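## Task

Sixteen cylinders hide colours on their bottom faces, forming eight matching pairs. Turn them over two at a time. If the two colours match, leave both standing colour-side up. If they differ, put both back colour-side down before you turn over any other cylinder. Keep going until all sixteen stand colour-side up, then release everything. A cylinder counts as turned over the moment it is lifted or tipped, even if it goes straight back down. Before you put a turned-over cylinder back colour-side down, it must briefly stand colour-side up on the table at the same time as the other cylinder turned over with it, or the task fails. A cylinder from an earlier matched pair cannot serve as that partner. The job fails if, at the end, a gripper is holding a loose object, if the two grippers are holding one between them, or if the robot is still carrying more than a fifth of the weight of any one cylinder. A cylinder may be allowed to topple onto the table, provided no part of the robot touches it as it lands. Anything that stays in place only because the robot is holding it does not count.

## Robot and tools

Robot: two six-joint arms with parallel grippers, named left_arm and right_arm, facing each other across a table. The names do not describe image sides. left_arm's base sits on the +y side at (-0.005, +0.441, +0.123) m with quat_wxyz (+0.796, 0, 0, -0.606). right_arm's base is at (-0.145, -0.495, +0.049) m with quat_wxyz (+0.683, 0, 0, +0.731).

Scene frame: the origin is the table centre, +z points up, and the tabletop is at z = +0.020 m. All printed hand poses and velocities use this one frame. A printed hand position may be slightly wrong, especially when the arm is stretched far. end_effector_position is the point midway between the finger pads, about 3 to 4 cm short of the fingertips. The fingers extend along the gripper's +x axis and close along its y axis.

execute_actions takes "actions", a list holding zero or one item, plus an optional "pictures" boolean (pictures are included by default).
- An empty list only reports the current state.
- A motion item is {"rows": [...], "steps": n}, where n is 1 to 15 (default 15). Each step lasts 1/30 s. Each row covers one step, and the final row repeats to fill any remaining steps.
- A wait item is {"steps": n} with n up to 300. It returns once n steps have passed since the previous result, and your reply time counts toward that.
- If a call is refused, nothing reaches the robot.

Row layout: a single list of 14 numbers covering both arms, even if only one arm moves. The order is left_arm waist, shoulder, elbow, wrist pitch, wrist yaw, wrist roll, gripper opening, then the same seven for right_arm. The joint values are absolute target angles in radians, in the same form the Joint positions line prints. They are not offsets.

Joint ranges for each arm: waist -3.054..3.054, shoulder 0.000..3.142, elbow 0.000..2.356, wrist pitch -1.571..1.571, wrist yaw -1.571..1.571, wrist roll -3.142..3.142.
- A target more than 0.010 rad beyond a limit is refused if it also lies farther out than the joint's last reported angle.
- The real stops can differ from the stated ones by up to 0.010 rad. A target past a real stop is clipped to that stop, and the result reports "joint sent to its limit". That message can refer to an earlier action that is still running. If the message is absent, that does not prove the joint has more room.

Gripper opening: a value from -1 to 1. +1 is fully open, which is a pad gap of 0.088 m. Empty fingers meet near -0.80, and lower values close them no further. Going from fully open to closed takes at least about 0.5 s.
- grip_measured reports the actual opening on the same scale.
- To hold an object, keep commanding a value clearly below grip_measured. The bigger the gap, the harder the squeeze.
- Each gripper's reading may be off by about 1 mm, with a fixed error per gripper.
- Each finger pad pushes with roughly 34 N at most. Closing fast can squeeze harder and may make the fingers spring open.

Motion limits:
- Each step, a joint's target is kept within a fixed distance of its measured angle: 0.211 rad for waist, shoulder and elbow, 0.213 for wrist pitch, 0.267 for wrist yaw, 0.228 for wrist roll.
- If the targets would move a gripper more than 70 mm from where it is, all of that arm's targets are pulled back toward the current angles.
- So large moves need several calls. Friction can stop a joint short of its target, especially at long reach, and tiny moves may not happen at all. Check Joint positions after each move.
- Between calls, the arms keep heading to the last row sent. They stop once everything is nearly still or a step is HELD.

Result lines:
- The state line gives each gripper's position (m), orientation quaternion, and linear (m/s) and angular (rad/s) velocity.
- Joint positions and Joint velocities list, per arm, the six joints (rad, rad/s) followed by the pad gap (m, m/s).
- Joint torques follow the joint order without the gripper. They include the drive's full output, noise and offsets, so treat them as rough.
- "joint command not followed" means the clearance check altered or blocked some joint targets.
- HELD marks steps on which your row, or part of it, was not sent.
- MOTOR HOT appears from 50 °C. At 95 °C an OVER-TEMPERATURE FAULT holds the arm still, and if it does not cool, the arm goes limp. Avoid holding loads for long.
- A TORQUE FAULT means a joint hit its load limit. That arm freezes for 10 s and the rest of the call is skipped. Load limits in N m: waist 18, shoulder 22.3, elbow 22.2, wrist pitch 5.86, wrist yaw 5.84, wrist roll 5.48. A carried object's weight adds to the load.

zoom_image takes "camera" (cam_high, cam_low, cam_left_wrist or cam_right_wrist) and "region" [x0, y0, x1, y1] in pixels, with (0,0) at the top-left corner. The region may be at most 504 by 504. All four cameras are 504x504. Use it to read the colours on cylinder bottoms.

read_manual (optional "section", default "licences") returns licence text only.

finished_scene takes "scene", the number of the scene you are ending. Replying without any tool call ends everything.

Things to avoid: dropping, slamming or hard-pushing objects; knocking anything off the table; arms colliding or pressing on each other (each arm's mount counts as part of that arm); ending with anything held. Loose objects may occasionally get nudged by outside pushes. Smooth, economical, quick motion is preferred.

Each tool is called after "Call:" in YAML: its name, and indented under it one key for each argument.

## Session

Call:
execute_actions:
  actions: []

Scene clock: 0.00 s of 17941.00 s.
left_arm: end_effector_position=(+0.0768, +0.1357, +0.4493) grip_measured=+0.839 end_effector_quat_wxyz=(+0.793, -0.020, -0.022, -0.609) end_effector_velocity=(+0.002, +0.001, -0.002) end_effector_angular_velocity=(+0.005, +0.009, +0.009) | right_arm: end_effector_position=(-0.2799, -0.0771, +0.3976) grip_measured=+0.825 end_effector_quat_wxyz=(+0.484, +0.291, +0.538, +0.626) end_effector_velocity=(+0.000, -0.000, +0.004) end_effector_angular_velocity=(+0.003, +0.025, +0.001)
Joint positions: left_arm=[-0.004  0.851  0.656  0.253  0.004 -0.005  0.08 ] | right_arm=[ 0.21   1.391  1.228  0.004 -0.097  1.298  0.079]
Joint velocities: left_arm=[ 0.002 -0.002 -0.002 -0.007 -0.007 -0.007 -0.   ] | right_arm=[-0.002 -0.002  0.002  0.007 -0.007  0.022  0.   ]
Joint torques (N m, as the arm reports them, + toward a larger angle): no reading
Motor temperatures (°C, as the motors report them): left_arm=[30 30 30 30 28 30] | right_arm=[31 29 28 32 28 29]
Heat: left arm: hottest waist 30 °C (+0.0 °C/min); right arm: hottest wrist pitch 32 °C (+0.0 °C/min).

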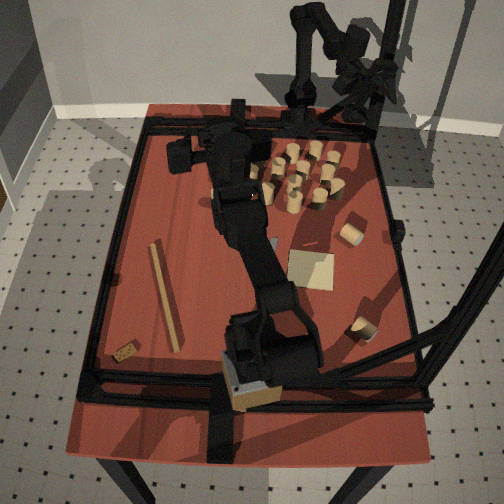

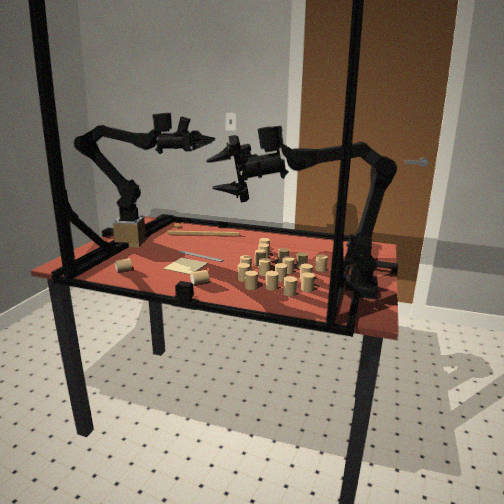

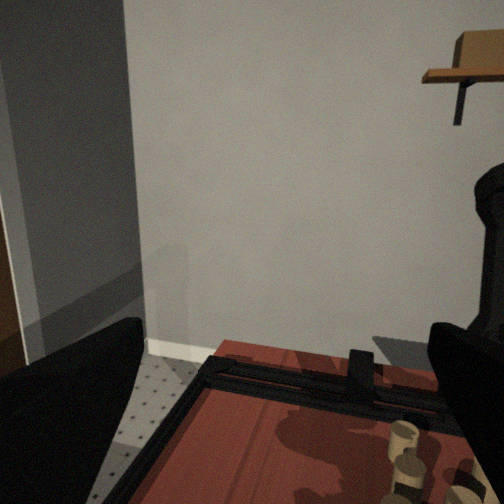

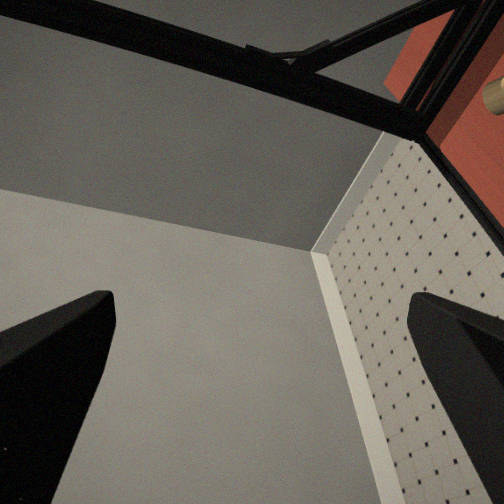

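Call:
execute_actions:
  actions:
    - {"rows":[[1.2,0.1,0.1,0,0,0,1, 0,0.3,0.5,0,0,0,1]],"steps":15}
  pictures: false

Call:
execute_actions:
  actions:
    - {"steps":60}

Call:
zoom_image:
  camera: "cam_high"
  region: [170,100,400,260]

Scene clock: 23.63 s of 17941.00 s.
left_arm: end_effector_position=(+0.1911, +0.3348, +0.3102) grip_measured=+1.000 end_effector_quat_wxyz=(+0.969, +0.000, +0.012, -0.245) end_effector_velocity=(+0.171, +0.410, +0.129) end_effector_angular_velocity=(-0.311, -0.567, +1.983) | right_arm: end_effector_position=(-0.1642, -0.2367, +0.3302) grip_measured=+0.987 end_effector_quat_wxyz=(+0.674, +0.092, +0.133, +0.721) end_effector_velocity=(+0.024, -0.310, +0.316) end_effector_angular_velocity=(+1.728, -1.940, +0.088)
Joint positions: left_arm=[ 0.811  0.136  0.107  0.004  0.004 -0.005  0.088] | right_arm=[ 0.002  0.545  0.509 -0.011 -0.004  0.321  0.087]
Joint velocities: left_arm=[ 1.976 -0.54  -0.017  0.125 -0.007 -0.007  0.   ] | right_arm=[-0.002 -1.814 -0.271  0.037  0.007 -2.059  0.   ]
Joint torques (N m, as the arm reports them, + toward a larger angle): left_arm=[ 0.37  0.44  7.23  1.74 -0.1   0.18] | right_arm=[-0.16 -2.83  9.03  2.17  0.06 -0.06]
Motor temperatures (°C, as the motors report them): left_arm=[30 31 34 34 28 30] | right_arm=[31 32 32 35 28 29]
Heat: left arm: hottest elbow 34 °C (+10.2 °C/min); right arm: hottest wrist pitch 35 °C (+7.6 °C/min).
Steps of this call (steps 1 to 90: nothing new was sent; then 20.13 s passed at rest; steps 91 to 105: all 15 steps of this action). Readings (joint positions):
91: left_arm=[0.013 0.829 0.638 0.235 0.014 -0.005] | right_arm=[0.199 1.372 1.208 0.013 -0.096 1.261]
92: left_arm=[0.056 0.788 0.605 0.187 0.013 -0.006] | right_arm=[0.166 1.339 1.168 0.007 -0.077 1.211]
94: left_arm=[0.148 0.692 0.518 0.109 0.008 -0.006] | right_arm=[0.082 1.243 1.062 0.002 -0.034 1.092]
98: left_arm=[0.361 0.483 0.311 0.033 0.007 -0.006] | right_arm=[0.003 0.988 0.816 0.002 -0.005 0.813]
105: the state above

Scene clock: 25.63 s of 17941.00 s.
left_arm: end_effector_position=(+0.2138, +0.4177, +0.3154) grip_measured=+1.000 end_effector_quat_wxyz=(+0.999, -0.002, -0.002, -0.052) end_effector_velocity=(-0.000, +0.001, -0.002) end_effector_angular_velocity=(+0.023, +0.005, +0.005) | right_arm: end_effector_position=(-0.1606, -0.2863, +0.3841) grip_measured=+0.988 end_effector_quat_wxyz=(+0.677, +0.076, -0.068, +0.729) end_effector_velocity=(-0.005, -0.000, -0.002) end_effector_angular_velocity=(-0.007, -0.001, +0.035)
Joint positions: left_arm=[ 1.197  0.104  0.106  0.001  0.    -0.005  0.088] | right_arm=[ 0.002  0.303  0.508 -0.    -0.003  0.003  0.087]
Joint velocities: left_arm=[-0.002 -0.002 -0.002 -0.007 -0.007  0.022  0.   ] | right_arm=[-0.002 -0.002 -0.002 -0.007 -0.037  0.007 -0.   ]
Joint torques (N m, as the arm reports them, + toward a larger angle): left_arm=[ 0.27 -0.17  7.02  1.98  0.03  0.15] | right_arm=[-0.21 -0.04  6.34  1.37  0.05 -0.06]
Motor temperatures (°C, as the motors report them): left_arm=[30 31 34 34 28 30] | right_arm=[31 31 32 35 28 29]
Heat: left arm: hottest elbow 34 °C (+9.4 °C/min); right arm: hottest wrist pitch 35 °C (+7.0 °C/min).
Steps of this call (steps 1 to 30: the robot went on to your last target; steps 31 to 60: nothing new was sent). Readings (joint positions):
1: left_arm=[0.876 0.122 0.107 0.006 0.004 -0.005] | right_arm=[0.002 0.484 0.504 -0.008 -0.004 0.252]
2: left_arm=[0.940 0.114 0.107 0.004 0.004 -0.005] | right_arm=[0.002 0.425 0.504 -0.002 -0.004 0.181]
4: left_arm=[1.068 0.108 0.107 0.001 0.004 -0.005] | right_arm=[0.002 0.339 0.509 0.008 -0.003 0.082]
8: left_arm=[1.181 0.104 0.107 0.001 -0.001 -0.005] | right_arm=[0.002 0.304 0.510 0.001 -0.003 0.019]
60: the state above
All arms were judged still, so your last target was given up. Only a new action makes them travel on or press farther. Fingers that are still opening or closing keep moving.

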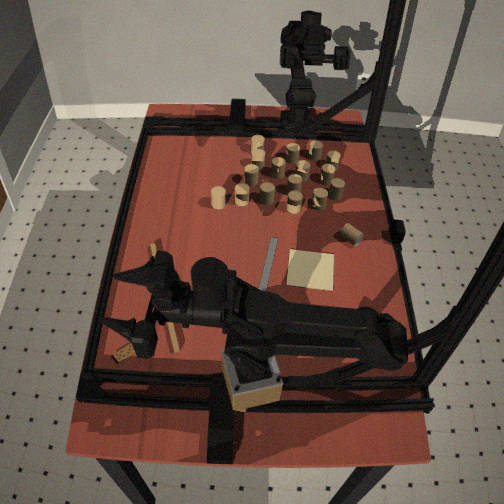

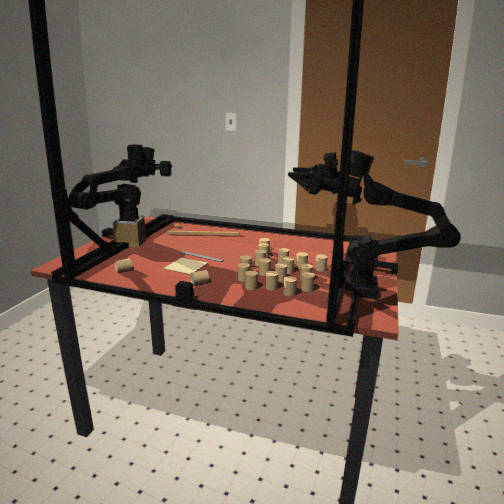

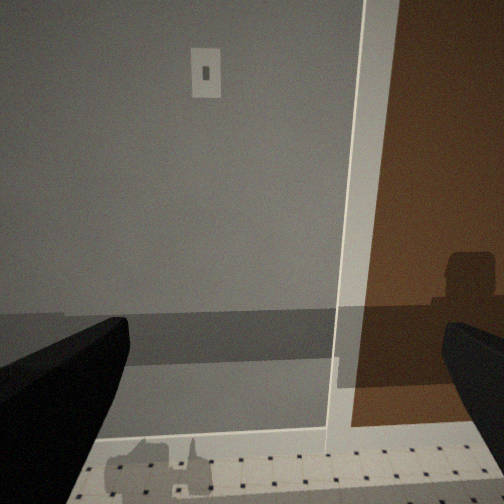

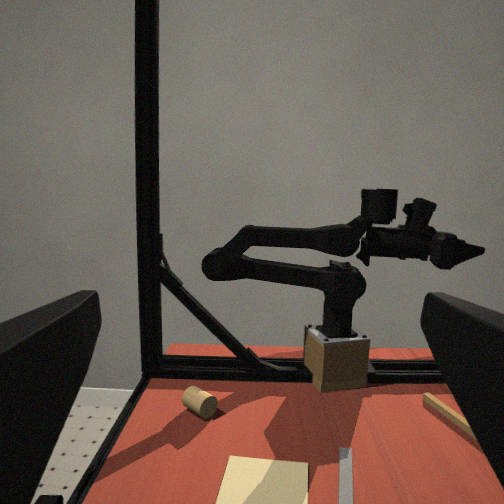

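Region (170, 100, 400, 260) of cam_high's 504x504 image, scaled by 2.191, with more detail than that image has; it fills the top 351 rows of this view, and the rest is white.

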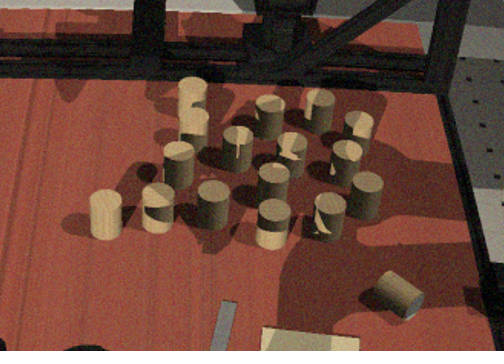

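Call:
execute_actions:
  actions:
    - {"rows":[[1.2,0.0,0.0,0,0,0,1, -0.068,1.2,1.4,-1.42,0,0,1]],"steps":15}
  pictures: false

Call:
execute_actions:
  actions:
    - {"steps":40}

Scene clock: 31.47 s of 17941.00 s.
left_arm: end_effector_position=(+0.2138, +0.4178, +0.3153) grip_measured=+1.000 end_effector_quat_wxyz=(+0.999, -0.002, -0.002, -0.052) end_effector_velocity=(-0.000, -0.002, -0.002) end_effector_angular_velocity=(-0.007, +0.008, -0.010) | right_arm: end_effector_position=(-0.1465, -0.1951, +0.3517) grip_measured=+0.988 end_effector_quat_wxyz=(+0.655, -0.262, +0.263, +0.658) end_effector_velocity=(-0.002, -0.139, -0.345) end_effector_angular_velocity=(-2.283, -0.007, +0.029)
Joint positions: left_arm=[ 1.198  0.103  0.106  0.001  0.    -0.005  0.088] | right_arm=[-0.065  1.158  1.36  -0.963 -0.002  0.003  0.087]
Joint velocities: left_arm=[-0.002 -0.002 -0.002 -0.007  0.007 -0.007  0.   ] | right_arm=[-0.002  0.725  0.457 -2.015 -0.022 -0.022 -0.   ]
Joint torques (N m, as the arm reports them, + toward a larger angle): left_arm=[ 0.    0.2   7.81  2.02  0.03 -0.03] | right_arm=[-0.25 -5.21  7.21  0.55  0.01 -0.06]
Motor temperatures (°C, as the motors report them): left_arm=[30 30 34 34 28 30] | right_arm=[31 31 32 36 28 29]
Heat: left arm: hottest elbow 34 °C (+7.6 °C/min); right arm: hottest wrist pitch 36 °C (+7.6 °C/min).
A step of this action was HELD (marked below), so the robot has no last target. An arm can still carry out its HELD step.
Steps of this call (steps 1 to 90: nothing new was sent; then 2.33 s passed at rest; steps 91 to 105: all 15 steps of this action). Readings (joint positions):
91: left_arm=[1.198 0.103 0.106 0.001 0.000 -0.005] | right_arm=[-0.009 0.336 0.543 -0.065 -0.005 0.003] HELD
92: left_arm=[1.198 0.103 0.106 0.001 0.000 -0.005] | right_arm=[-0.029 0.394 0.604 -0.131 -0.003 0.003] HELD
93: left_arm=[1.198 0.103 0.106 0.001 0.000 -0.005] | right_arm=[-0.044 0.463 0.669 -0.191 -0.001 0.003] HELD
94: left_arm=[1.198 0.103 0.106 0.001 0.000 -0.005] | right_arm=[-0.053 0.528 0.734 -0.258 -0.001 0.003] HELD
95: left_arm=[1.198 0.103 0.106 0.001 0.000 -0.005] | right_arm=[-0.058 0.591 0.798 -0.323 -0.001 0.003] HELD
96: left_arm=[1.198 0.103 0.106 0.001 0.000 -0.005] | right_arm=[-0.061 0.654 0.861 -0.388 -0.001 0.003] HELD
97: left_arm=[1.198 0.103 0.106 0.001 0.000 -0.005] | right_arm=[-0.063 0.718 0.925 -0.453 -0.001 0.003] HELD
98: left_arm=[1.198 0.103 0.106 0.001 0.000 -0.005] | right_arm=[-0.063 0.781 0.989 -0.519 -0.001 0.003] HELD
99: left_arm=[1.198 0.103 0.106 0.001 0.000 -0.005] | right_arm=[-0.064 0.843 1.053 -0.584 -0.001 0.003] HELD
100: left_arm=[1.198 0.103 0.106 0.001 0.000 -0.005] | right_arm=[-0.065 0.906 1.116 -0.649 -0.001 0.003] HELD
101: left_arm=[1.198 0.103 0.106 0.001 0.000 -0.005] | right_arm=[-0.065 0.968 1.180 -0.715 -0.001 0.003] HELD
102: left_arm=[1.198 0.103 0.106 0.001 0.000 -0.005] | right_arm=[-0.065 1.031 1.244 -0.780 -0.001 0.003] HELD
103: left_arm=[1.198 0.103 0.106 0.001 0.000 -0.005] | right_arm=[-0.065 1.087 1.299 -0.838 -0.001 0.003] HELD
104: left_arm=[1.198 0.103 0.106 0.001 0.000 -0.005] | right_arm=[-0.065 1.129 1.338 -0.897 -0.002 0.003] HELD
105: the state above HELD
joint command not followed: on one or more control steps a check withheld the commanded joint targets of the left arm, and it was not sent them on those steps. On the call's last step the targets were still withheld.
cause: the commanded joint targets would bring two parts of the arm too close to each other (joints 3 (elbow) to 5 (wrist yaw) lie between them); next, command targets that bring no two parts of the arm closer together.

Scene clock: 32.80 s of 17941.00 s.
left_arm: end_effector_position=(+0.2138, +0.4178, +0.3153) grip_measured=+1.000 end_effector_quat_wxyz=(+0.999, -0.002, -0.002, -0.052) end_effector_velocity=(-0.000, -0.002, -0.002) end_effector_angular_velocity=(-0.007, +0.008, -0.010) | right_arm: end_effector_position=(-0.1465, -0.2097, +0.3314) grip_measured=+0.988 end_effector_quat_wxyz=(+0.633, -0.312, +0.313, +0.635) end_effector_velocity=(-0.003, -0.000, +0.002) end_effector_angular_velocity=(+0.012, +0.013, +0.017)
Joint positions: left_arm=[ 1.198  0.103  0.106  0.001  0.    -0.005  0.088] | right_arm=[-0.065  1.197  1.39  -1.108 -0.002  0.003  0.087]
Joint velocities: left_arm=[-0.002 -0.002 -0.002 -0.007  0.007 -0.007  0.   ] | right_arm=[-0.002 -0.007 -0.002  0.007 -0.022 -0.007 -0.   ]
Joint torques (N m, as the arm reports them, + toward a larger angle): left_arm=[ 0.    0.11  7.82  2.02  0.04 -0.02] | right_arm=[-0.24 -3.74  7.83  0.93  0.02 -0.04]
Motor temperatures (°C, as the motors report them): left_arm=[30 30 34 35 28 30] | right_arm=[31 31 33 36 28 29]
Heat: left arm: hottest wrist pitch 35 °C (+9.1 °C/min); right arm: hottest wrist pitch 36 °C (+7.3 °C/min).
Steps of this call (steps 1 to 40: nothing new was sent). Readings (joint positions):
1: left_arm=[1.198 0.103 0.106 0.001 0.000 -0.005] | right_arm=[-0.065 1.176 1.368 -1.019 -0.002 0.003]
2: left_arm=[1.198 0.103 0.106 0.001 0.000 -0.005] | right_arm=[-0.065 1.186 1.369 -1.054 -0.002 0.003]
4: left_arm=[1.198 0.103 0.106 0.001 0.000 -0.005] | right_arm=[-0.065 1.196 1.373 -1.083 -0.002 0.003]
8: left_arm=[1.198 0.103 0.106 0.001 0.000 -0.005] | right_arm=[-0.065 1.197 1.388 -1.102 -0.002 0.003]
40: the state above

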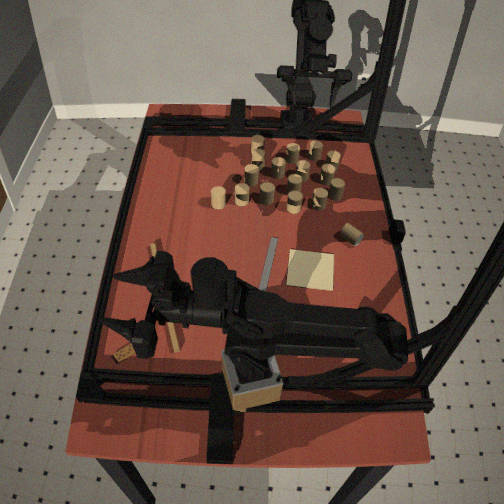

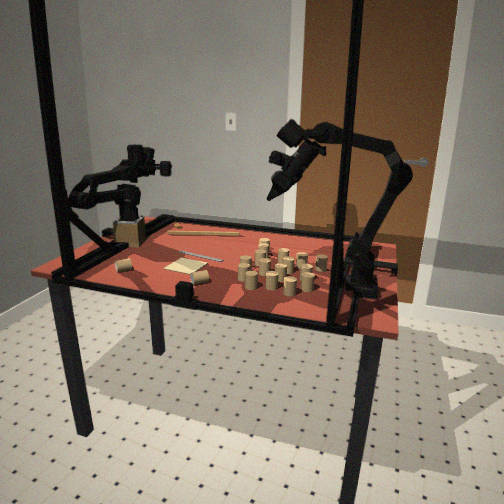

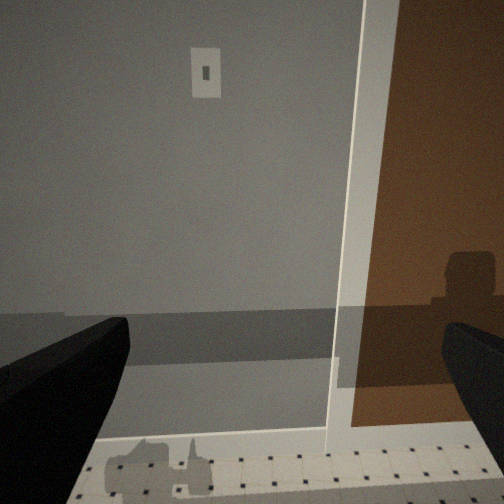

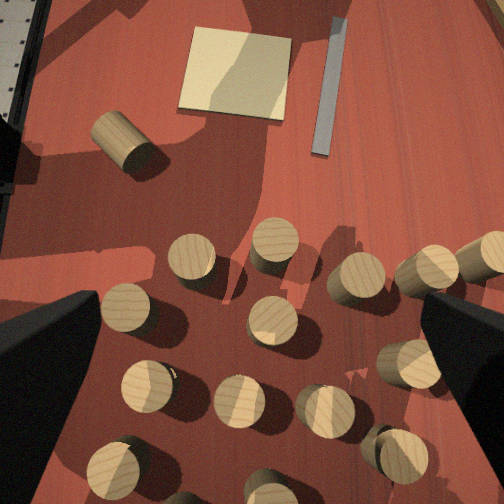

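Call:
execute_actions:
  actions:
    - {"rows":[[1.2,0.9,2.3,0,0,0,1, -0.068,1.2,1.4,-1.42,0,0,1]],"steps":15}
  pictures: false

Call:
execute_actions:
  actions:
    - {"steps":50}

Scene clock: 36.33 s of 17941.00 s.
left_arm: end_effector_position=(+0.2298, +0.4161, +0.3727) grip_measured=+1.000 end_effector_quat_wxyz=(+0.999, -0.002, +0.007, -0.052) end_effector_velocity=(+0.056, -0.003, +0.134) end_effector_angular_velocity=(-0.003, +0.042, +0.020) | right_arm: end_effector_position=(-0.1463, -0.2672, +0.3014) grip_measured=+0.988 end_effector_quat_wxyz=(+0.580, -0.404, +0.405, +0.581) end_effector_velocity=(+0.002, -0.009, -0.002) end_effector_angular_velocity=(-0.032, -0.009, +0.002)
Joint positions: left_arm=[ 1.198  0.356  0.344 -0.002  0.    -0.005  0.088] | right_arm=[-0.065  1.2    1.4   -1.417 -0.001  0.003  0.087]
Joint velocities: left_arm=[-0.002  0.598  0.579 -0.022 -0.022 -0.007  0.   ] | right_arm=[-0.002 -0.007 -0.002 -0.037  0.007 -0.007 -0.   ]
Joint torques (N m, as the arm reports them, + toward a larger angle): left_arm=[0.13 0.06 9.17 2.13 0.03 0.11] | right_arm=[-0.3  -3.47  6.36  0.53  0.03 -0.08]
Motor temperatures (°C, as the motors report them): left_arm=[30 30 35 35 28 30] | right_arm=[31 31 33 36 28 29]
Heat: left arm: hottest elbow 35 °C (+8.3 °C/min); right arm: hottest wrist pitch 36 °C (+6.6 °C/min).
Steps of this call (steps 1 to 90: nothing new was sent; then 0.03 s passed at rest; steps 91 to 105: all 15 steps of this action). Readings (joint positions):
91: left_arm=[1.198 0.106 0.107 0.001 0.000 -0.005] | right_arm=[-0.065 1.198 1.395 -1.147 -0.001 0.003]
92: left_arm=[1.198 0.114 0.112 -0.000 0.000 -0.005] | right_arm=[-0.065 1.199 1.400 -1.224 -0.001 0.003]
94: left_arm=[1.198 0.144 0.134 -0.002 0.000 -0.005] | right_arm=[-0.065 1.200 1.400 -1.341 -0.001 0.003]
98: left_arm=[1.198 0.218 0.208 -0.002 0.000 -0.005] | right_arm=[-0.065 1.200 1.400 -1.403 -0.001 0.003]
105: the state above

Scene clock: 38.00 s of 17941.00 s.
left_arm: end_effector_position=(+0.2475, +0.4143, +0.6740) grip_measured=+1.000 end_effector_quat_wxyz=(+0.977, -0.013, -0.205, -0.051) end_effector_velocity=(-0.135, +0.015, +0.228) end_effector_angular_velocity=(-0.054, -0.561, +0.007) | right_arm: end_effector_position=(-0.1462, -0.2674, +0.3013) grip_measured=+0.988 end_effector_quat_wxyz=(+0.579, -0.404, +0.405, +0.580) end_effector_velocity=(+0.001, +0.001, +0.000) end_effector_angular_velocity=(+0.007, -0.001, +0.016)
Joint positions: left_arm=[ 1.198  0.894  1.309 -0.002  0.    -0.005  0.088] | right_arm=[-0.066  1.2    1.4   -1.419 -0.001  0.003  0.087]
Joint velocities: left_arm=[-0.002  0.007  0.579 -0.007 -0.007  0.007  0.   ] | right_arm=[-0.007 -0.002 -0.002  0.007 -0.007 -0.022 -0.   ]
Joint torques (N m, as the arm reports them, + toward a larger angle): left_arm=[ 0.17 -0.91  7.63  1.82  0.03  0.11] | right_arm=[-0.27 -3.5   6.42  0.53 -0.01 -0.06]
Motor temperatures (°C, as the motors report them): left_arm=[30 30 35 35 28 30] | right_arm=[31 31 33 35 28 29]
Heat: left arm: hottest elbow 35 °C (+7.9 °C/min); right arm: hottest wrist pitch 35 °C (+4.7 °C/min).
Steps of this call (steps 1 to 50: the robot went on to your last target). Readings (joint positions):
1: left_arm=[1.198 0.377 0.363 -0.002 0.000 -0.005] | right_arm=[-0.065 1.200 1.400 -1.418 -0.001 0.003]
2: left_arm=[1.198 0.397 0.382 -0.002 0.000 -0.005] | right_arm=[-0.065 1.200 1.400 -1.418 -0.001 0.003]
4: left_arm=[1.198 0.436 0.421 -0.002 0.000 -0.005] | right_arm=[-0.065 1.200 1.400 -1.419 -0.001 0.003]
8: left_arm=[1.198 0.516 0.498 -0.002 0.000 -0.005] | right_arm=[-0.065 1.200 1.400 -1.419 -0.001 0.003]
50: the state above

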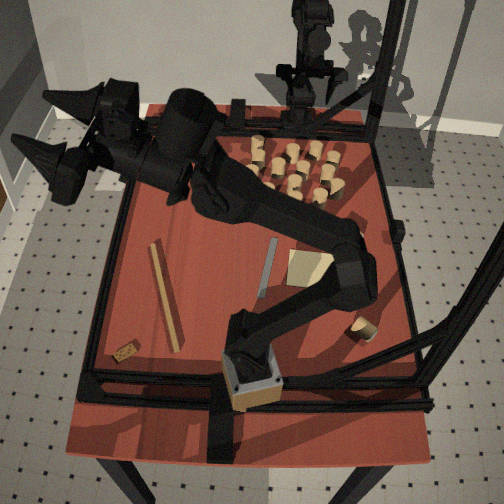

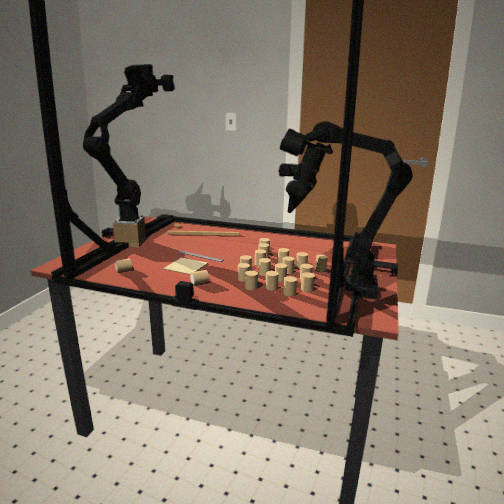

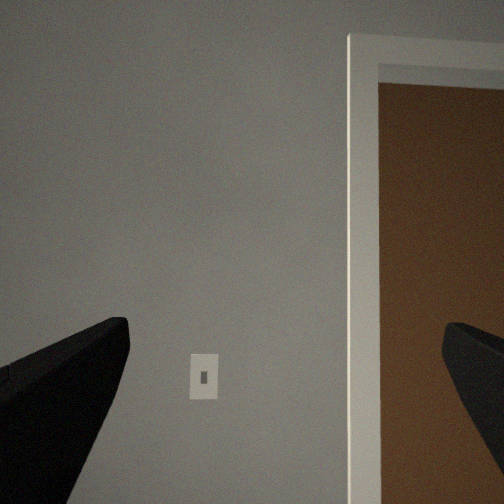

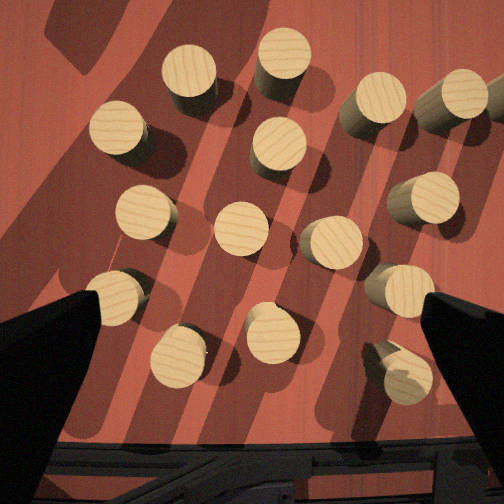

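Call:
execute_actions:
  actions:
    - {"rows":[[-0.417,1.224,0.6,0.6,0,1.571,1, -0.136,2.065,1.719,-1.225,0,0,0.4]],"steps":15}
  pictures: false

Call:
execute_actions:
  actions:
    - {"steps":90}

Scene clock: 61.07 s of 17941.00 s.
left_arm: end_effector_position=(+0.0970, +0.3850, +0.8895) grip_measured=+1.000 end_effector_quat_wxyz=(+0.807, +0.026, -0.584, -0.083) end_effector_velocity=(+0.479, -0.421, -0.208) end_effector_angular_velocity=(+0.640, +0.222, +0.022) | right_arm: end_effector_position=(-0.1202, -0.1013, +0.1777) grip_measured=+0.402 end_effector_quat_wxyz=(+0.541, -0.458, +0.490, +0.507) end_effector_velocity=(+0.006, +0.038, -0.549) end_effector_angular_velocity=(-1.455, +0.087, -0.001)
Joint positions: left_arm=[0.806 1.151 1.946 0.422 0.001 0.414 0.088] | right_arm=[-0.133  1.962  1.715 -1.224 -0.002  0.001  0.059]
Joint velocities: left_arm=[-1.238  0.549 -1.233  1.282 -0.007  1.341  0.   ] | right_arm=[-0.007  1.463 -0.002  0.007  0.007 -0.007 -0.001]
Joint torques (N m, as the arm reports them, + toward a larger angle): left_arm=[-0.55 -0.23  2.8   0.63 -0.01  0.18] | right_arm=[ -0.21 -10.08   6.85   0.08   0.02  -0.01]
Motor temperatures (°C, as the motors report them): left_arm=[30 33 33 33 28 30] | right_arm=[31 31 33 35 28 29]
Heat: left arm: hottest shoulder 33 °C (+3.0 °C/min); right arm: hottest wrist pitch 35 °C (+3.0 °C/min).
Steps of this call (steps 1 to 75: the robot went on to your last target; steps 76 to 140: nothing new was sent; then 17.90 s passed at rest; steps 141 to 155: all 15 steps of this action). Readings (joint positions):
141: left_arm=[1.187 0.903 2.287 0.024 0.001 0.017] | right_arm=[-0.071 1.220 1.420 -1.415 -0.003 0.002]
142: left_arm=[1.164 0.909 2.272 0.057 0.001 0.042] | right_arm=[-0.086 1.254 1.462 -1.367 -0.003 0.002]
144: left_arm=[1.115 0.927 2.237 0.109 0.001 0.091] | right_arm=[-0.111 1.361 1.583 -1.283 -0.003 0.002]
148: left_arm=[1.017 1.000 2.153 0.205 0.001 0.189] | right_arm=[-0.132 1.580 1.711 -1.232 -0.002 0.001]
155: the state above

Scene clock: 64.07 s of 17941.00 s.
left_arm: end_effector_position=(-0.0606, +0.0613, +0.3748) grip_measured=+1.000 end_effector_quat_wxyz=(+0.457, +0.469, -0.527, -0.542) end_effector_velocity=(-0.001, +0.002, -0.000) end_effector_angular_velocity=(+0.003, +0.007, +0.000) | right_arm: end_effector_position=(-0.1200, -0.1016, +0.1360) grip_measured=+0.400 end_effector_quat_wxyz=(+0.512, -0.486, +0.520, +0.480) end_effector_velocity=(-0.000, -0.005, +0.000) end_effector_angular_velocity=(-0.021, +0.009, +0.005)
Joint positions: left_arm=[-0.415  1.229  0.602  0.601 -0.002  1.566  0.088] | right_arm=[-0.133  2.072  1.714 -1.225 -0.002  0.001  0.059]
Joint velocities: left_arm=[-0.007 -0.007 -0.002 -0.007 -0.007 -0.007  0.   ] | right_arm=[-0.002 -0.002 -0.002 -0.022 -0.007 -0.007 -0.   ]
Joint torques (N m, as the arm reports them, + toward a larger angle): left_arm=[-0.23 -4.58  7.18  1.97  0.11  0.09] | right_arm=[ -0.26 -11.11   6.74   0.11   0.03  -0.05]
Motor temperatures (°C, as the motors report them): left_arm=[30 34 33 33 28 30] | right_arm=[31 32 33 35 28 29]
Heat: left arm: hottest shoulder 34 °C (+3.0 °C/min); right arm: hottest wrist pitch 35 °C (+2.0 °C/min).
Steps of this call (steps 1 to 60: the robot went on to your last target; steps 61 to 90: nothing new was sent). Readings (joint positions):
1: left_arm=[0.764 1.167 1.904 0.459 0.001 0.458] | right_arm=[-0.133 2.005 1.715 -1.224 -0.002 0.001]
2: left_arm=[0.722 1.181 1.862 0.488 0.001 0.504] | right_arm=[-0.133 2.039 1.712 -1.224 -0.002 0.001]
4: left_arm=[0.637 1.204 1.773 0.529 0.001 0.597] | right_arm=[-0.133 2.073 1.706 -1.225 -0.002 0.001]
8: left_arm=[0.460 1.225 1.590 0.569 0.001 0.789] | right_arm=[-0.133 2.073 1.711 -1.225 -0.002 0.001]
90: the state above
All arms were judged still, so your last target was given up. Only a new action makes them travel on or press farther. Fingers that are still opening or closing keep moving.

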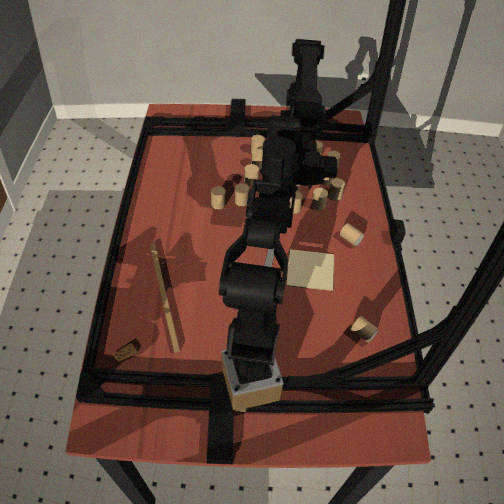

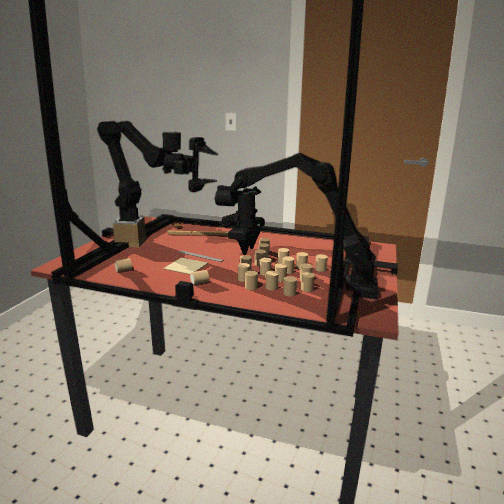

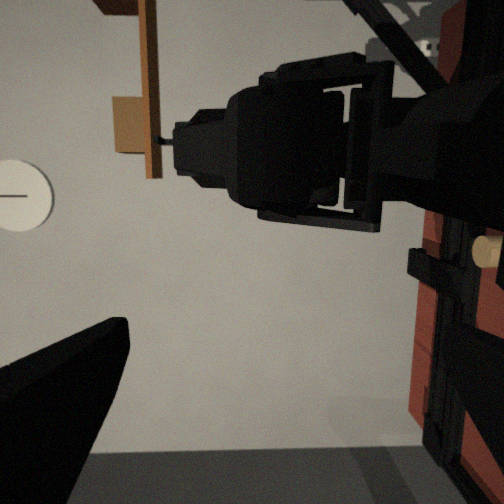

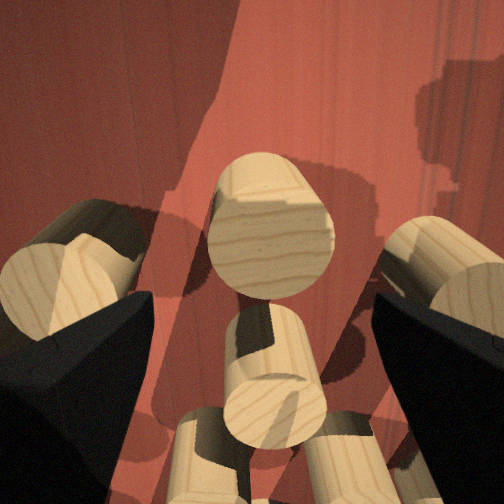

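Call:
execute_actions:
  actions:
    - {"rows":[[-0.417,1.224,0.5,0.7,0,1.571,1, -0.14,2.09,1.70,-1.18,0,0,0.4],[-0.417,1.224,0.4,0.8,0,1.571,1, -0.14,2.10,1.68,-1.15,0,0,0.4],[-0.417,1.224,0.3,0.92,0,1.571,1, -0.14,2.11,1.66,-1.12,0,0,0.4],[-0.417,1.224,0.3,0.92,0,1.571,1, -0.14,2.12,1.64,-1.09,0,0,0.4],[-0.417,1.224,0.3,0.92,0,1.571,1, -0.14,2.13,1.62,-1.06,0,0,0.4],[-0.417,1.224,0.3,0.92,0,1.571,1, -0.14,2.14,1.603,-1.025,0,0,0.4]],"steps":15}

Scene clock: 70.07 s of 17941.00 s.
left_arm: end_effector_position=(-0.0551, +0.0992, +0.3145) grip_measured=+1.000 end_effector_quat_wxyz=(+0.462, +0.464, -0.532, -0.537) end_effector_velocity=(+0.003, +0.000, +0.008) end_effector_angular_velocity=(-0.035, +0.012, +0.020) | right_arm: end_effector_position=(-0.1175, -0.0907, +0.0843) grip_measured=+0.400 end_effector_quat_wxyz=(+0.520, -0.479, +0.515, +0.485) end_effector_velocity=(-0.002, +0.008, +0.000) end_effector_angular_velocity=(+0.038, +0.019, +0.020)
Joint positions: left_arm=[-0.415  1.228  0.304  0.916 -0.002  1.567  0.088] | right_arm=[-0.138  2.137  1.604 -1.028 -0.002  0.001  0.059]
Joint velocities: left_arm=[-0.002 -0.002 -0.002  0.037 -0.022 -0.007  0.   ] | right_arm=[-0.002 -0.002 -0.002  0.037 -0.022 -0.022  0.   ]
Joint torques (N m, as the arm reports them, + toward a larger angle): left_arm=[-0.25 -3.64  6.19  2.18  0.11  0.05] | right_arm=[ -0.25 -10.3    5.9    0.12   0.02  -0.03]
Motor temperatures (°C, as the motors report them): left_arm=[30 34 34 34 28 30] | right_arm=[31 34 33 34 28 29]
Heat: left arm: hottest shoulder 34 °C (+2.0 °C/min); right arm: hottest shoulder 34 °C (+1.0 °C/min).
Steps of this call (steps 1 to 90: nothing new was sent; then 2.50 s passed at rest; steps 91 to 105: all 15 steps of this action). Readings (joint positions):
91: left_arm=[-0.415 1.229 0.588 0.626 -0.002 1.566] | right_arm=[-0.134 2.072 1.713 -1.219 -0.002 0.001]
92: left_arm=[-0.415 1.227 0.551 0.685 -0.002 1.566] | right_arm=[-0.134 2.072 1.708 -1.197 -0.002 0.001]
94: left_arm=[-0.415 1.220 0.438 0.807 -0.002 1.566] | right_arm=[-0.136 2.076 1.689 -1.145 -0.002 0.001]
98: left_arm=[-0.415 1.230 0.311 0.884 -0.002 1.567] | right_arm=[-0.138 2.110 1.632 -1.055 -0.002 0.001]
105: the state above

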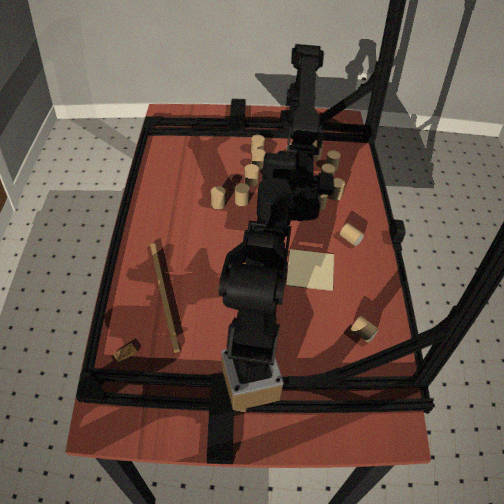

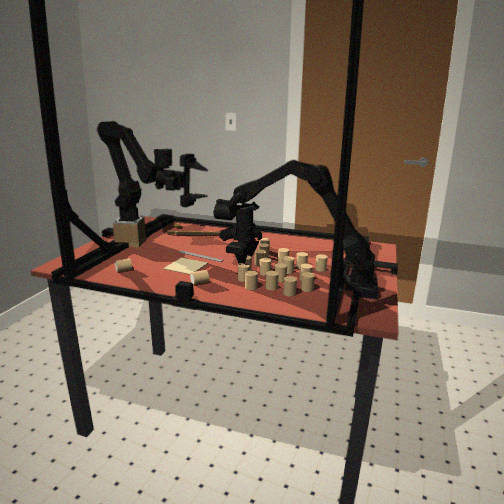

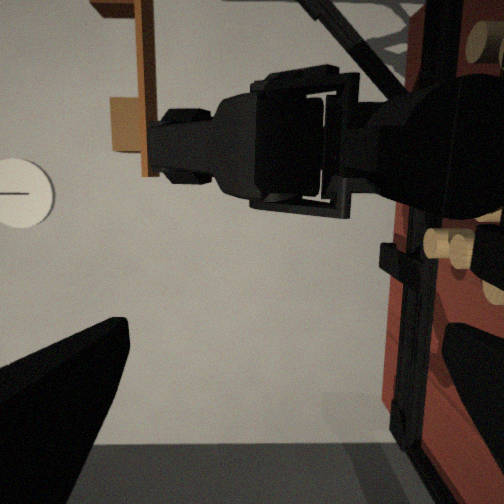

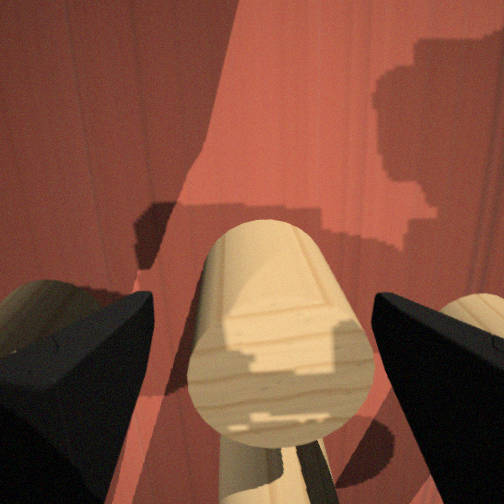

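Call:
execute_actions:
  actions:
    - {"rows":[[-0.417,1.224,0.3,0.92,0,1.571,1, -0.14,2.14,1.603,-1.025,0,0,-0.4]],"steps":15}

Scene clock: 72.87 s of 17941.00 s.
left_arm: end_effector_position=(-0.0551, +0.0992, +0.3147) grip_measured=+1.000 end_effector_quat_wxyz=(+0.462, +0.464, -0.532, -0.537) end_effector_velocity=(+0.003, +0.000, -0.002) end_effector_angular_velocity=(+0.010, +0.021, +0.020) | right_arm: end_effector_position=(-0.1169, -0.0904, +0.0843) grip_measured=+0.003 end_effector_quat_wxyz=(+0.521, -0.479, +0.514, +0.485) end_effector_velocity=(+0.002, -0.004, -0.001) end_effector_angular_velocity=(-0.013, -0.007, +0.005)
Joint positions: left_arm=[-0.415  1.228  0.304  0.918 -0.002  1.567  0.088] | right_arm=[-0.138  2.137  1.604 -1.026  0.001  0.001  0.039]
Joint velocities: left_arm=[-0.002 -0.002 -0.002 -0.007 -0.022 -0.022  0.   ] | right_arm=[-0.002 -0.002 -0.007 -0.007  0.007 -0.007  0.001]
Joint torques (N m, as the arm reports them, + toward a larger angle): left_arm=[-0.22 -3.66  6.16  2.18  0.11  0.07] | right_arm=[ -0.25 -10.26   5.87   0.17  -0.04  -0.02]
Motor temperatures (°C, as the motors report them): left_arm=[30 34 34 34 28 30] | right_arm=[31 34 33 34 28 29]
Heat: left arm: hottest shoulder 34 °C (+2.0 °C/min); right arm: hottest shoulder 34 °C (+0.0 °C/min).
Steps of this call (steps 1 to 15: the robot went on to your last target; steps 16 to 69: nothing new was sent; steps 70 to 84: all 15 steps of this action). Readings (joint positions):
70: left_arm=[-0.415 1.228 0.304 0.918 -0.002 1.567] | right_arm=[-0.138 2.137 1.604 -1.026 -0.002 0.001]
71: left_arm=[-0.415 1.228 0.304 0.918 -0.002 1.567] | right_arm=[-0.138 2.137 1.604 -1.026 -0.002 0.001]
73: left_arm=[-0.415 1.228 0.304 0.918 -0.002 1.567] | right_arm=[-0.138 2.137 1.604 -1.027 -0.000 0.001]
77: left_arm=[-0.415 1.228 0.304 0.918 -0.002 1.567] | right_arm=[-0.138 2.137 1.604 -1.026 0.001 0.001]
84: the state above

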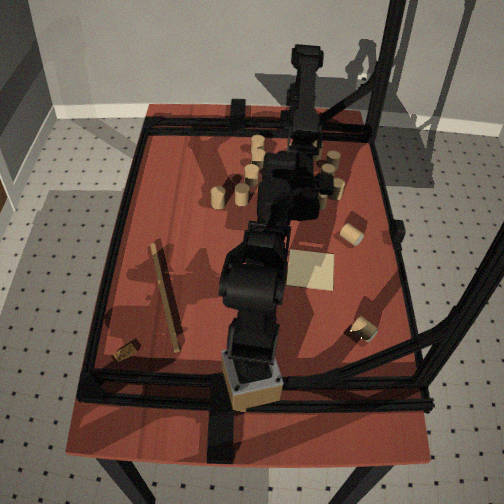

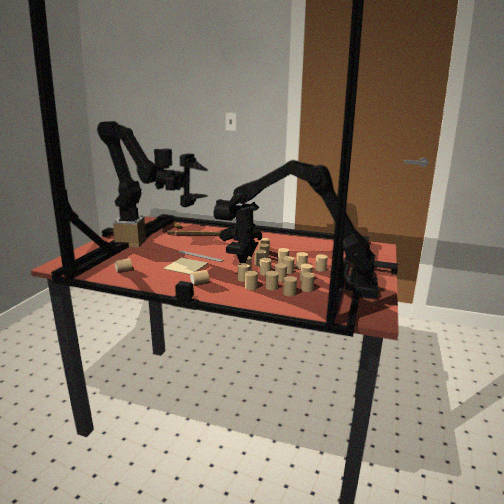

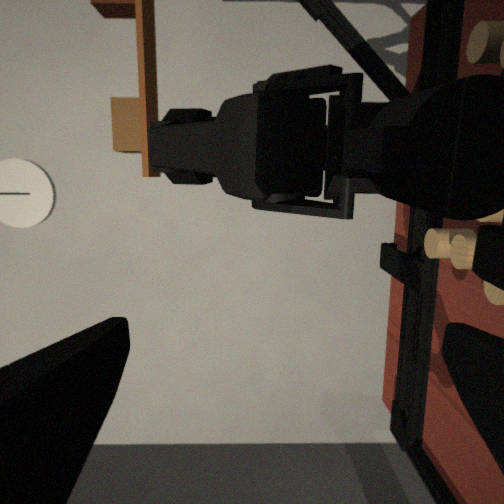

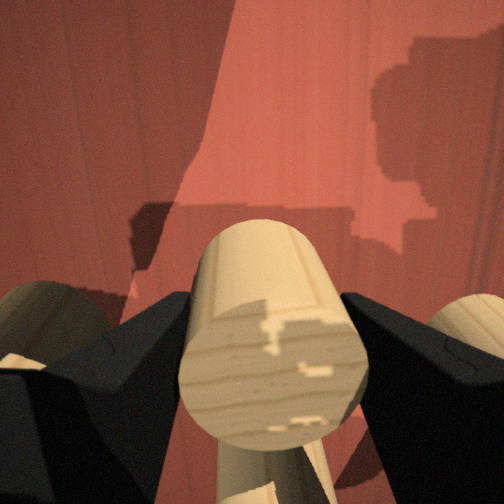

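Call:
execute_actions:
  actions:
    - {"rows":[[-0.417,1.224,0.3,0.92,0,1.571,1, -0.14,2.08,1.62,-1.08,0,0,-0.4],[-0.417,1.224,0.3,0.92,0,1.571,1, -0.14,2.02,1.62,-1.12,0,0,-0.4],[-0.417,1.224,0.3,0.92,0,1.571,1, -0.14,1.96,1.62,-1.15,0,0,-0.4],[-0.417,1.224,0.3,0.92,0,1.571,1, -0.14,1.90,1.62,-1.15,0,0,-0.4],[-0.417,1.224,0.3,0.92,0,1.571,1, -0.14,1.90,1.62,-1.15,0,0,-0.4],[-0.417,1.224,0.3,0.92,0,1.571,1, -0.14,1.85,1.55,-1.15,0,0,-0.4],[-0.417,1.224,0.3,0.92,0,1.571,1, -0.16,1.8,1.45,-1.1,0,0,-0.4],[-0.417,1.224,0.3,0.92,0,1.571,1, -0.18,1.7,1.35,-1.0,0,0,-0.4],[-0.417,1.224,0.3,0.92,0,1.571,1, -0.216,1.376,0.743,0.633,0,0,-0.4]],"steps":15}
  pictures: false

Call:
execute_actions:
  actions:
    - {"steps":45}

Scene clock: 78.07 s of 17941.00 s.
left_arm: end_effector_position=(-0.0550, +0.0993, +0.3149) grip_measured=+1.000 end_effector_quat_wxyz=(+0.462, +0.464, -0.532, -0.537) end_effector_velocity=(+0.000, +0.001, +0.001) end_effector_angular_velocity=(-0.006, +0.008, +0.005) | right_arm: end_effector_position=(-0.0914, -0.1406, +0.2095) grip_measured=+0.003 end_effector_quat_wxyz=(+0.672, -0.303, +0.353, +0.576) end_effector_velocity=(-0.007, -0.043, +0.026) end_effector_angular_velocity=(+1.577, -0.238, +0.008)
Joint positions: left_arm=[-0.415  1.227  0.304  0.918 -0.002  1.567  0.088] | right_arm=[-0.219  1.434  1.096 -0.63   0.001  0.001  0.039]
Joint velocities: left_arm=[-0.002 -0.002 -0.002  0.007 -0.007 -0.007  0.   ] | right_arm=[-0.002 -1.214 -1.722  2.103 -0.007 -0.007 -0.   ]
Joint torques (N m, as the arm reports them, + toward a larger angle): left_arm=[-0.21 -3.64  6.21  2.16  0.11  0.04] | right_arm=[ 0.15 -3.16  4.35  0.99 -0.07 -0.03]
Motor temperatures (°C, as the motors report them): left_arm=[30 34 34 35 28 30] | right_arm=[31 35 33 34 28 29]
Heat: left arm: hottest wrist pitch 35 °C (+2.0 °C/min); right arm: hottest shoulder 35 °C (+1.0 °C/min).
Steps of this call (steps 1 to 15: the robot went on to your last target; steps 16 to 141: nothing new was sent; steps 142 to 156: all 15 steps of this action). Readings (joint positions):
142: left_arm=[-0.415 1.228 0.304 0.918 -0.002 1.567] | right_arm=[-0.138 2.133 1.605 -1.033 0.001 0.001]
143: left_arm=[-0.415 1.228 0.304 0.918 -0.002 1.567] | right_arm=[-0.138 2.120 1.606 -1.057 0.001 0.001]
145: left_arm=[-0.415 1.228 0.304 0.918 -0.002 1.567] | right_arm=[-0.138 2.064 1.601 -1.115 0.001 0.001]
149: left_arm=[-0.415 1.228 0.304 0.918 -0.002 1.567] | right_arm=[-0.144 1.856 1.524 -1.081 -0.001 0.001]
156: the state above

Scene clock: 79.57 s of 17941.00 s.
left_arm: end_effector_position=(-0.0550, +0.0993, +0.3147) grip_measured=+1.000 end_effector_quat_wxyz=(+0.462, +0.464, -0.532, -0.537) end_effector_velocity=(+0.000, +0.001, -0.002) end_effector_angular_velocity=(+0.008, +0.006, +0.005) | right_arm: end_effector_position=(-0.0823, -0.0793, +0.3112) grip_measured=+0.003 end_effector_quat_wxyz=(+0.759, -0.003, +0.004, +0.652) end_effector_velocity=(-0.000, -0.000, -0.003) end_effector_angular_velocity=(-0.020, -0.019, +0.005)
Joint positions: left_arm=[-0.415  1.227  0.303  0.918 -0.002  1.567  0.088] | right_arm=[-0.218  1.381  0.74   0.63   0.001  0.001  0.039]
Joint velocities: left_arm=[-0.002 -0.002 -0.002 -0.007 -0.007 -0.007  0.   ] | right_arm=[-0.002 -0.002  0.002 -0.022 -0.007 -0.022 -0.   ]
Joint torques (N m, as the arm reports them, + toward a larger angle): left_arm=[-0.23 -3.67  6.21  2.15  0.11  0.05] | right_arm=[ 0.22 -6.55  7.63  1.65 -0.07 -0.04]
Motor temperatures (°C, as the motors report them): left_arm=[30 34 34 35 28 30] | right_arm=[31 35 33 34 28 29]
Heat: left arm: hottest wrist pitch 35 °C (+2.0 °C/min); right arm: hottest shoulder 35 °C (+0.0 °C/min).
Steps of this call (steps 1 to 45: the robot went on to your last target). Readings (joint positions):
1: left_arm=[-0.415 1.227 0.304 0.918 -0.002 1.567] | right_arm=[-0.219 1.403 1.040 -0.561 0.001 0.001]
2: left_arm=[-0.415 1.227 0.304 0.918 -0.002 1.567] | right_arm=[-0.218 1.386 0.985 -0.491 0.001 0.001]
4: left_arm=[-0.415 1.227 0.304 0.918 -0.002 1.567] | right_arm=[-0.218 1.378 0.873 -0.361 0.001 0.001]
8: left_arm=[-0.415 1.227 0.304 0.918 -0.002 1.567] | right_arm=[-0.218 1.389 0.741 -0.123 0.001 0.001]
45: the state above
All arms were judged still, so your last target was given up. Only a new action makes them travel on or press farther. Fingers that are still opening or closing keep moving.

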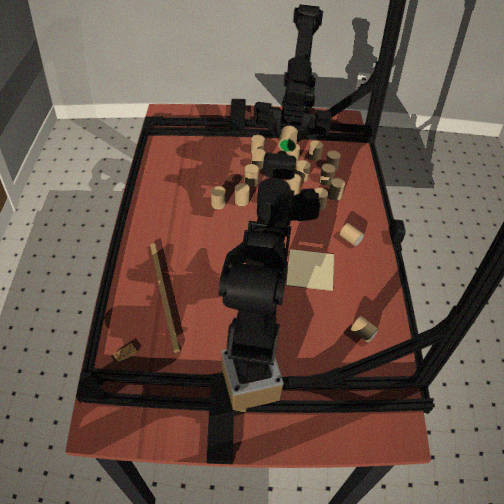

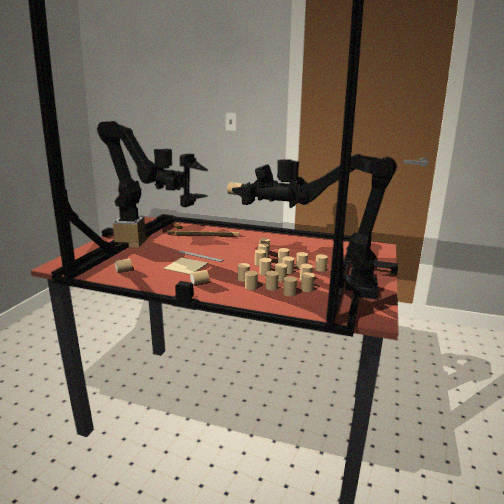

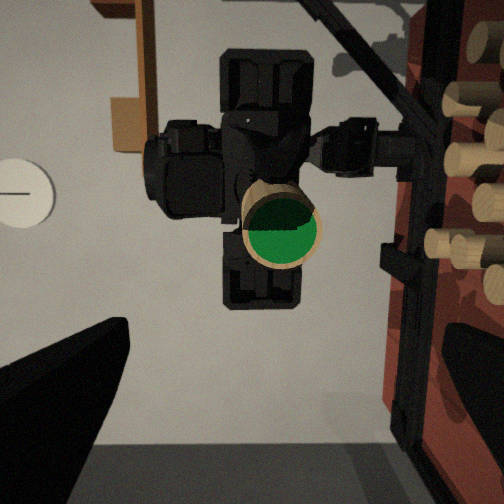

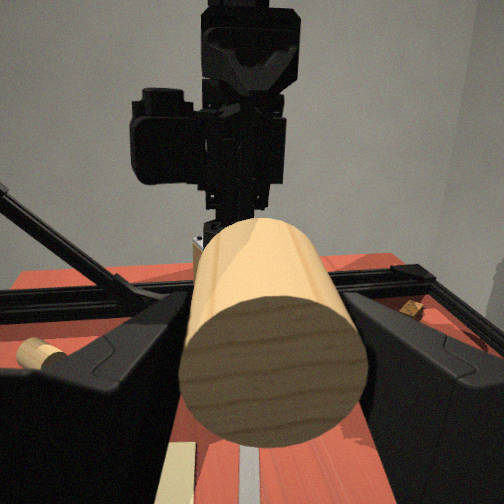

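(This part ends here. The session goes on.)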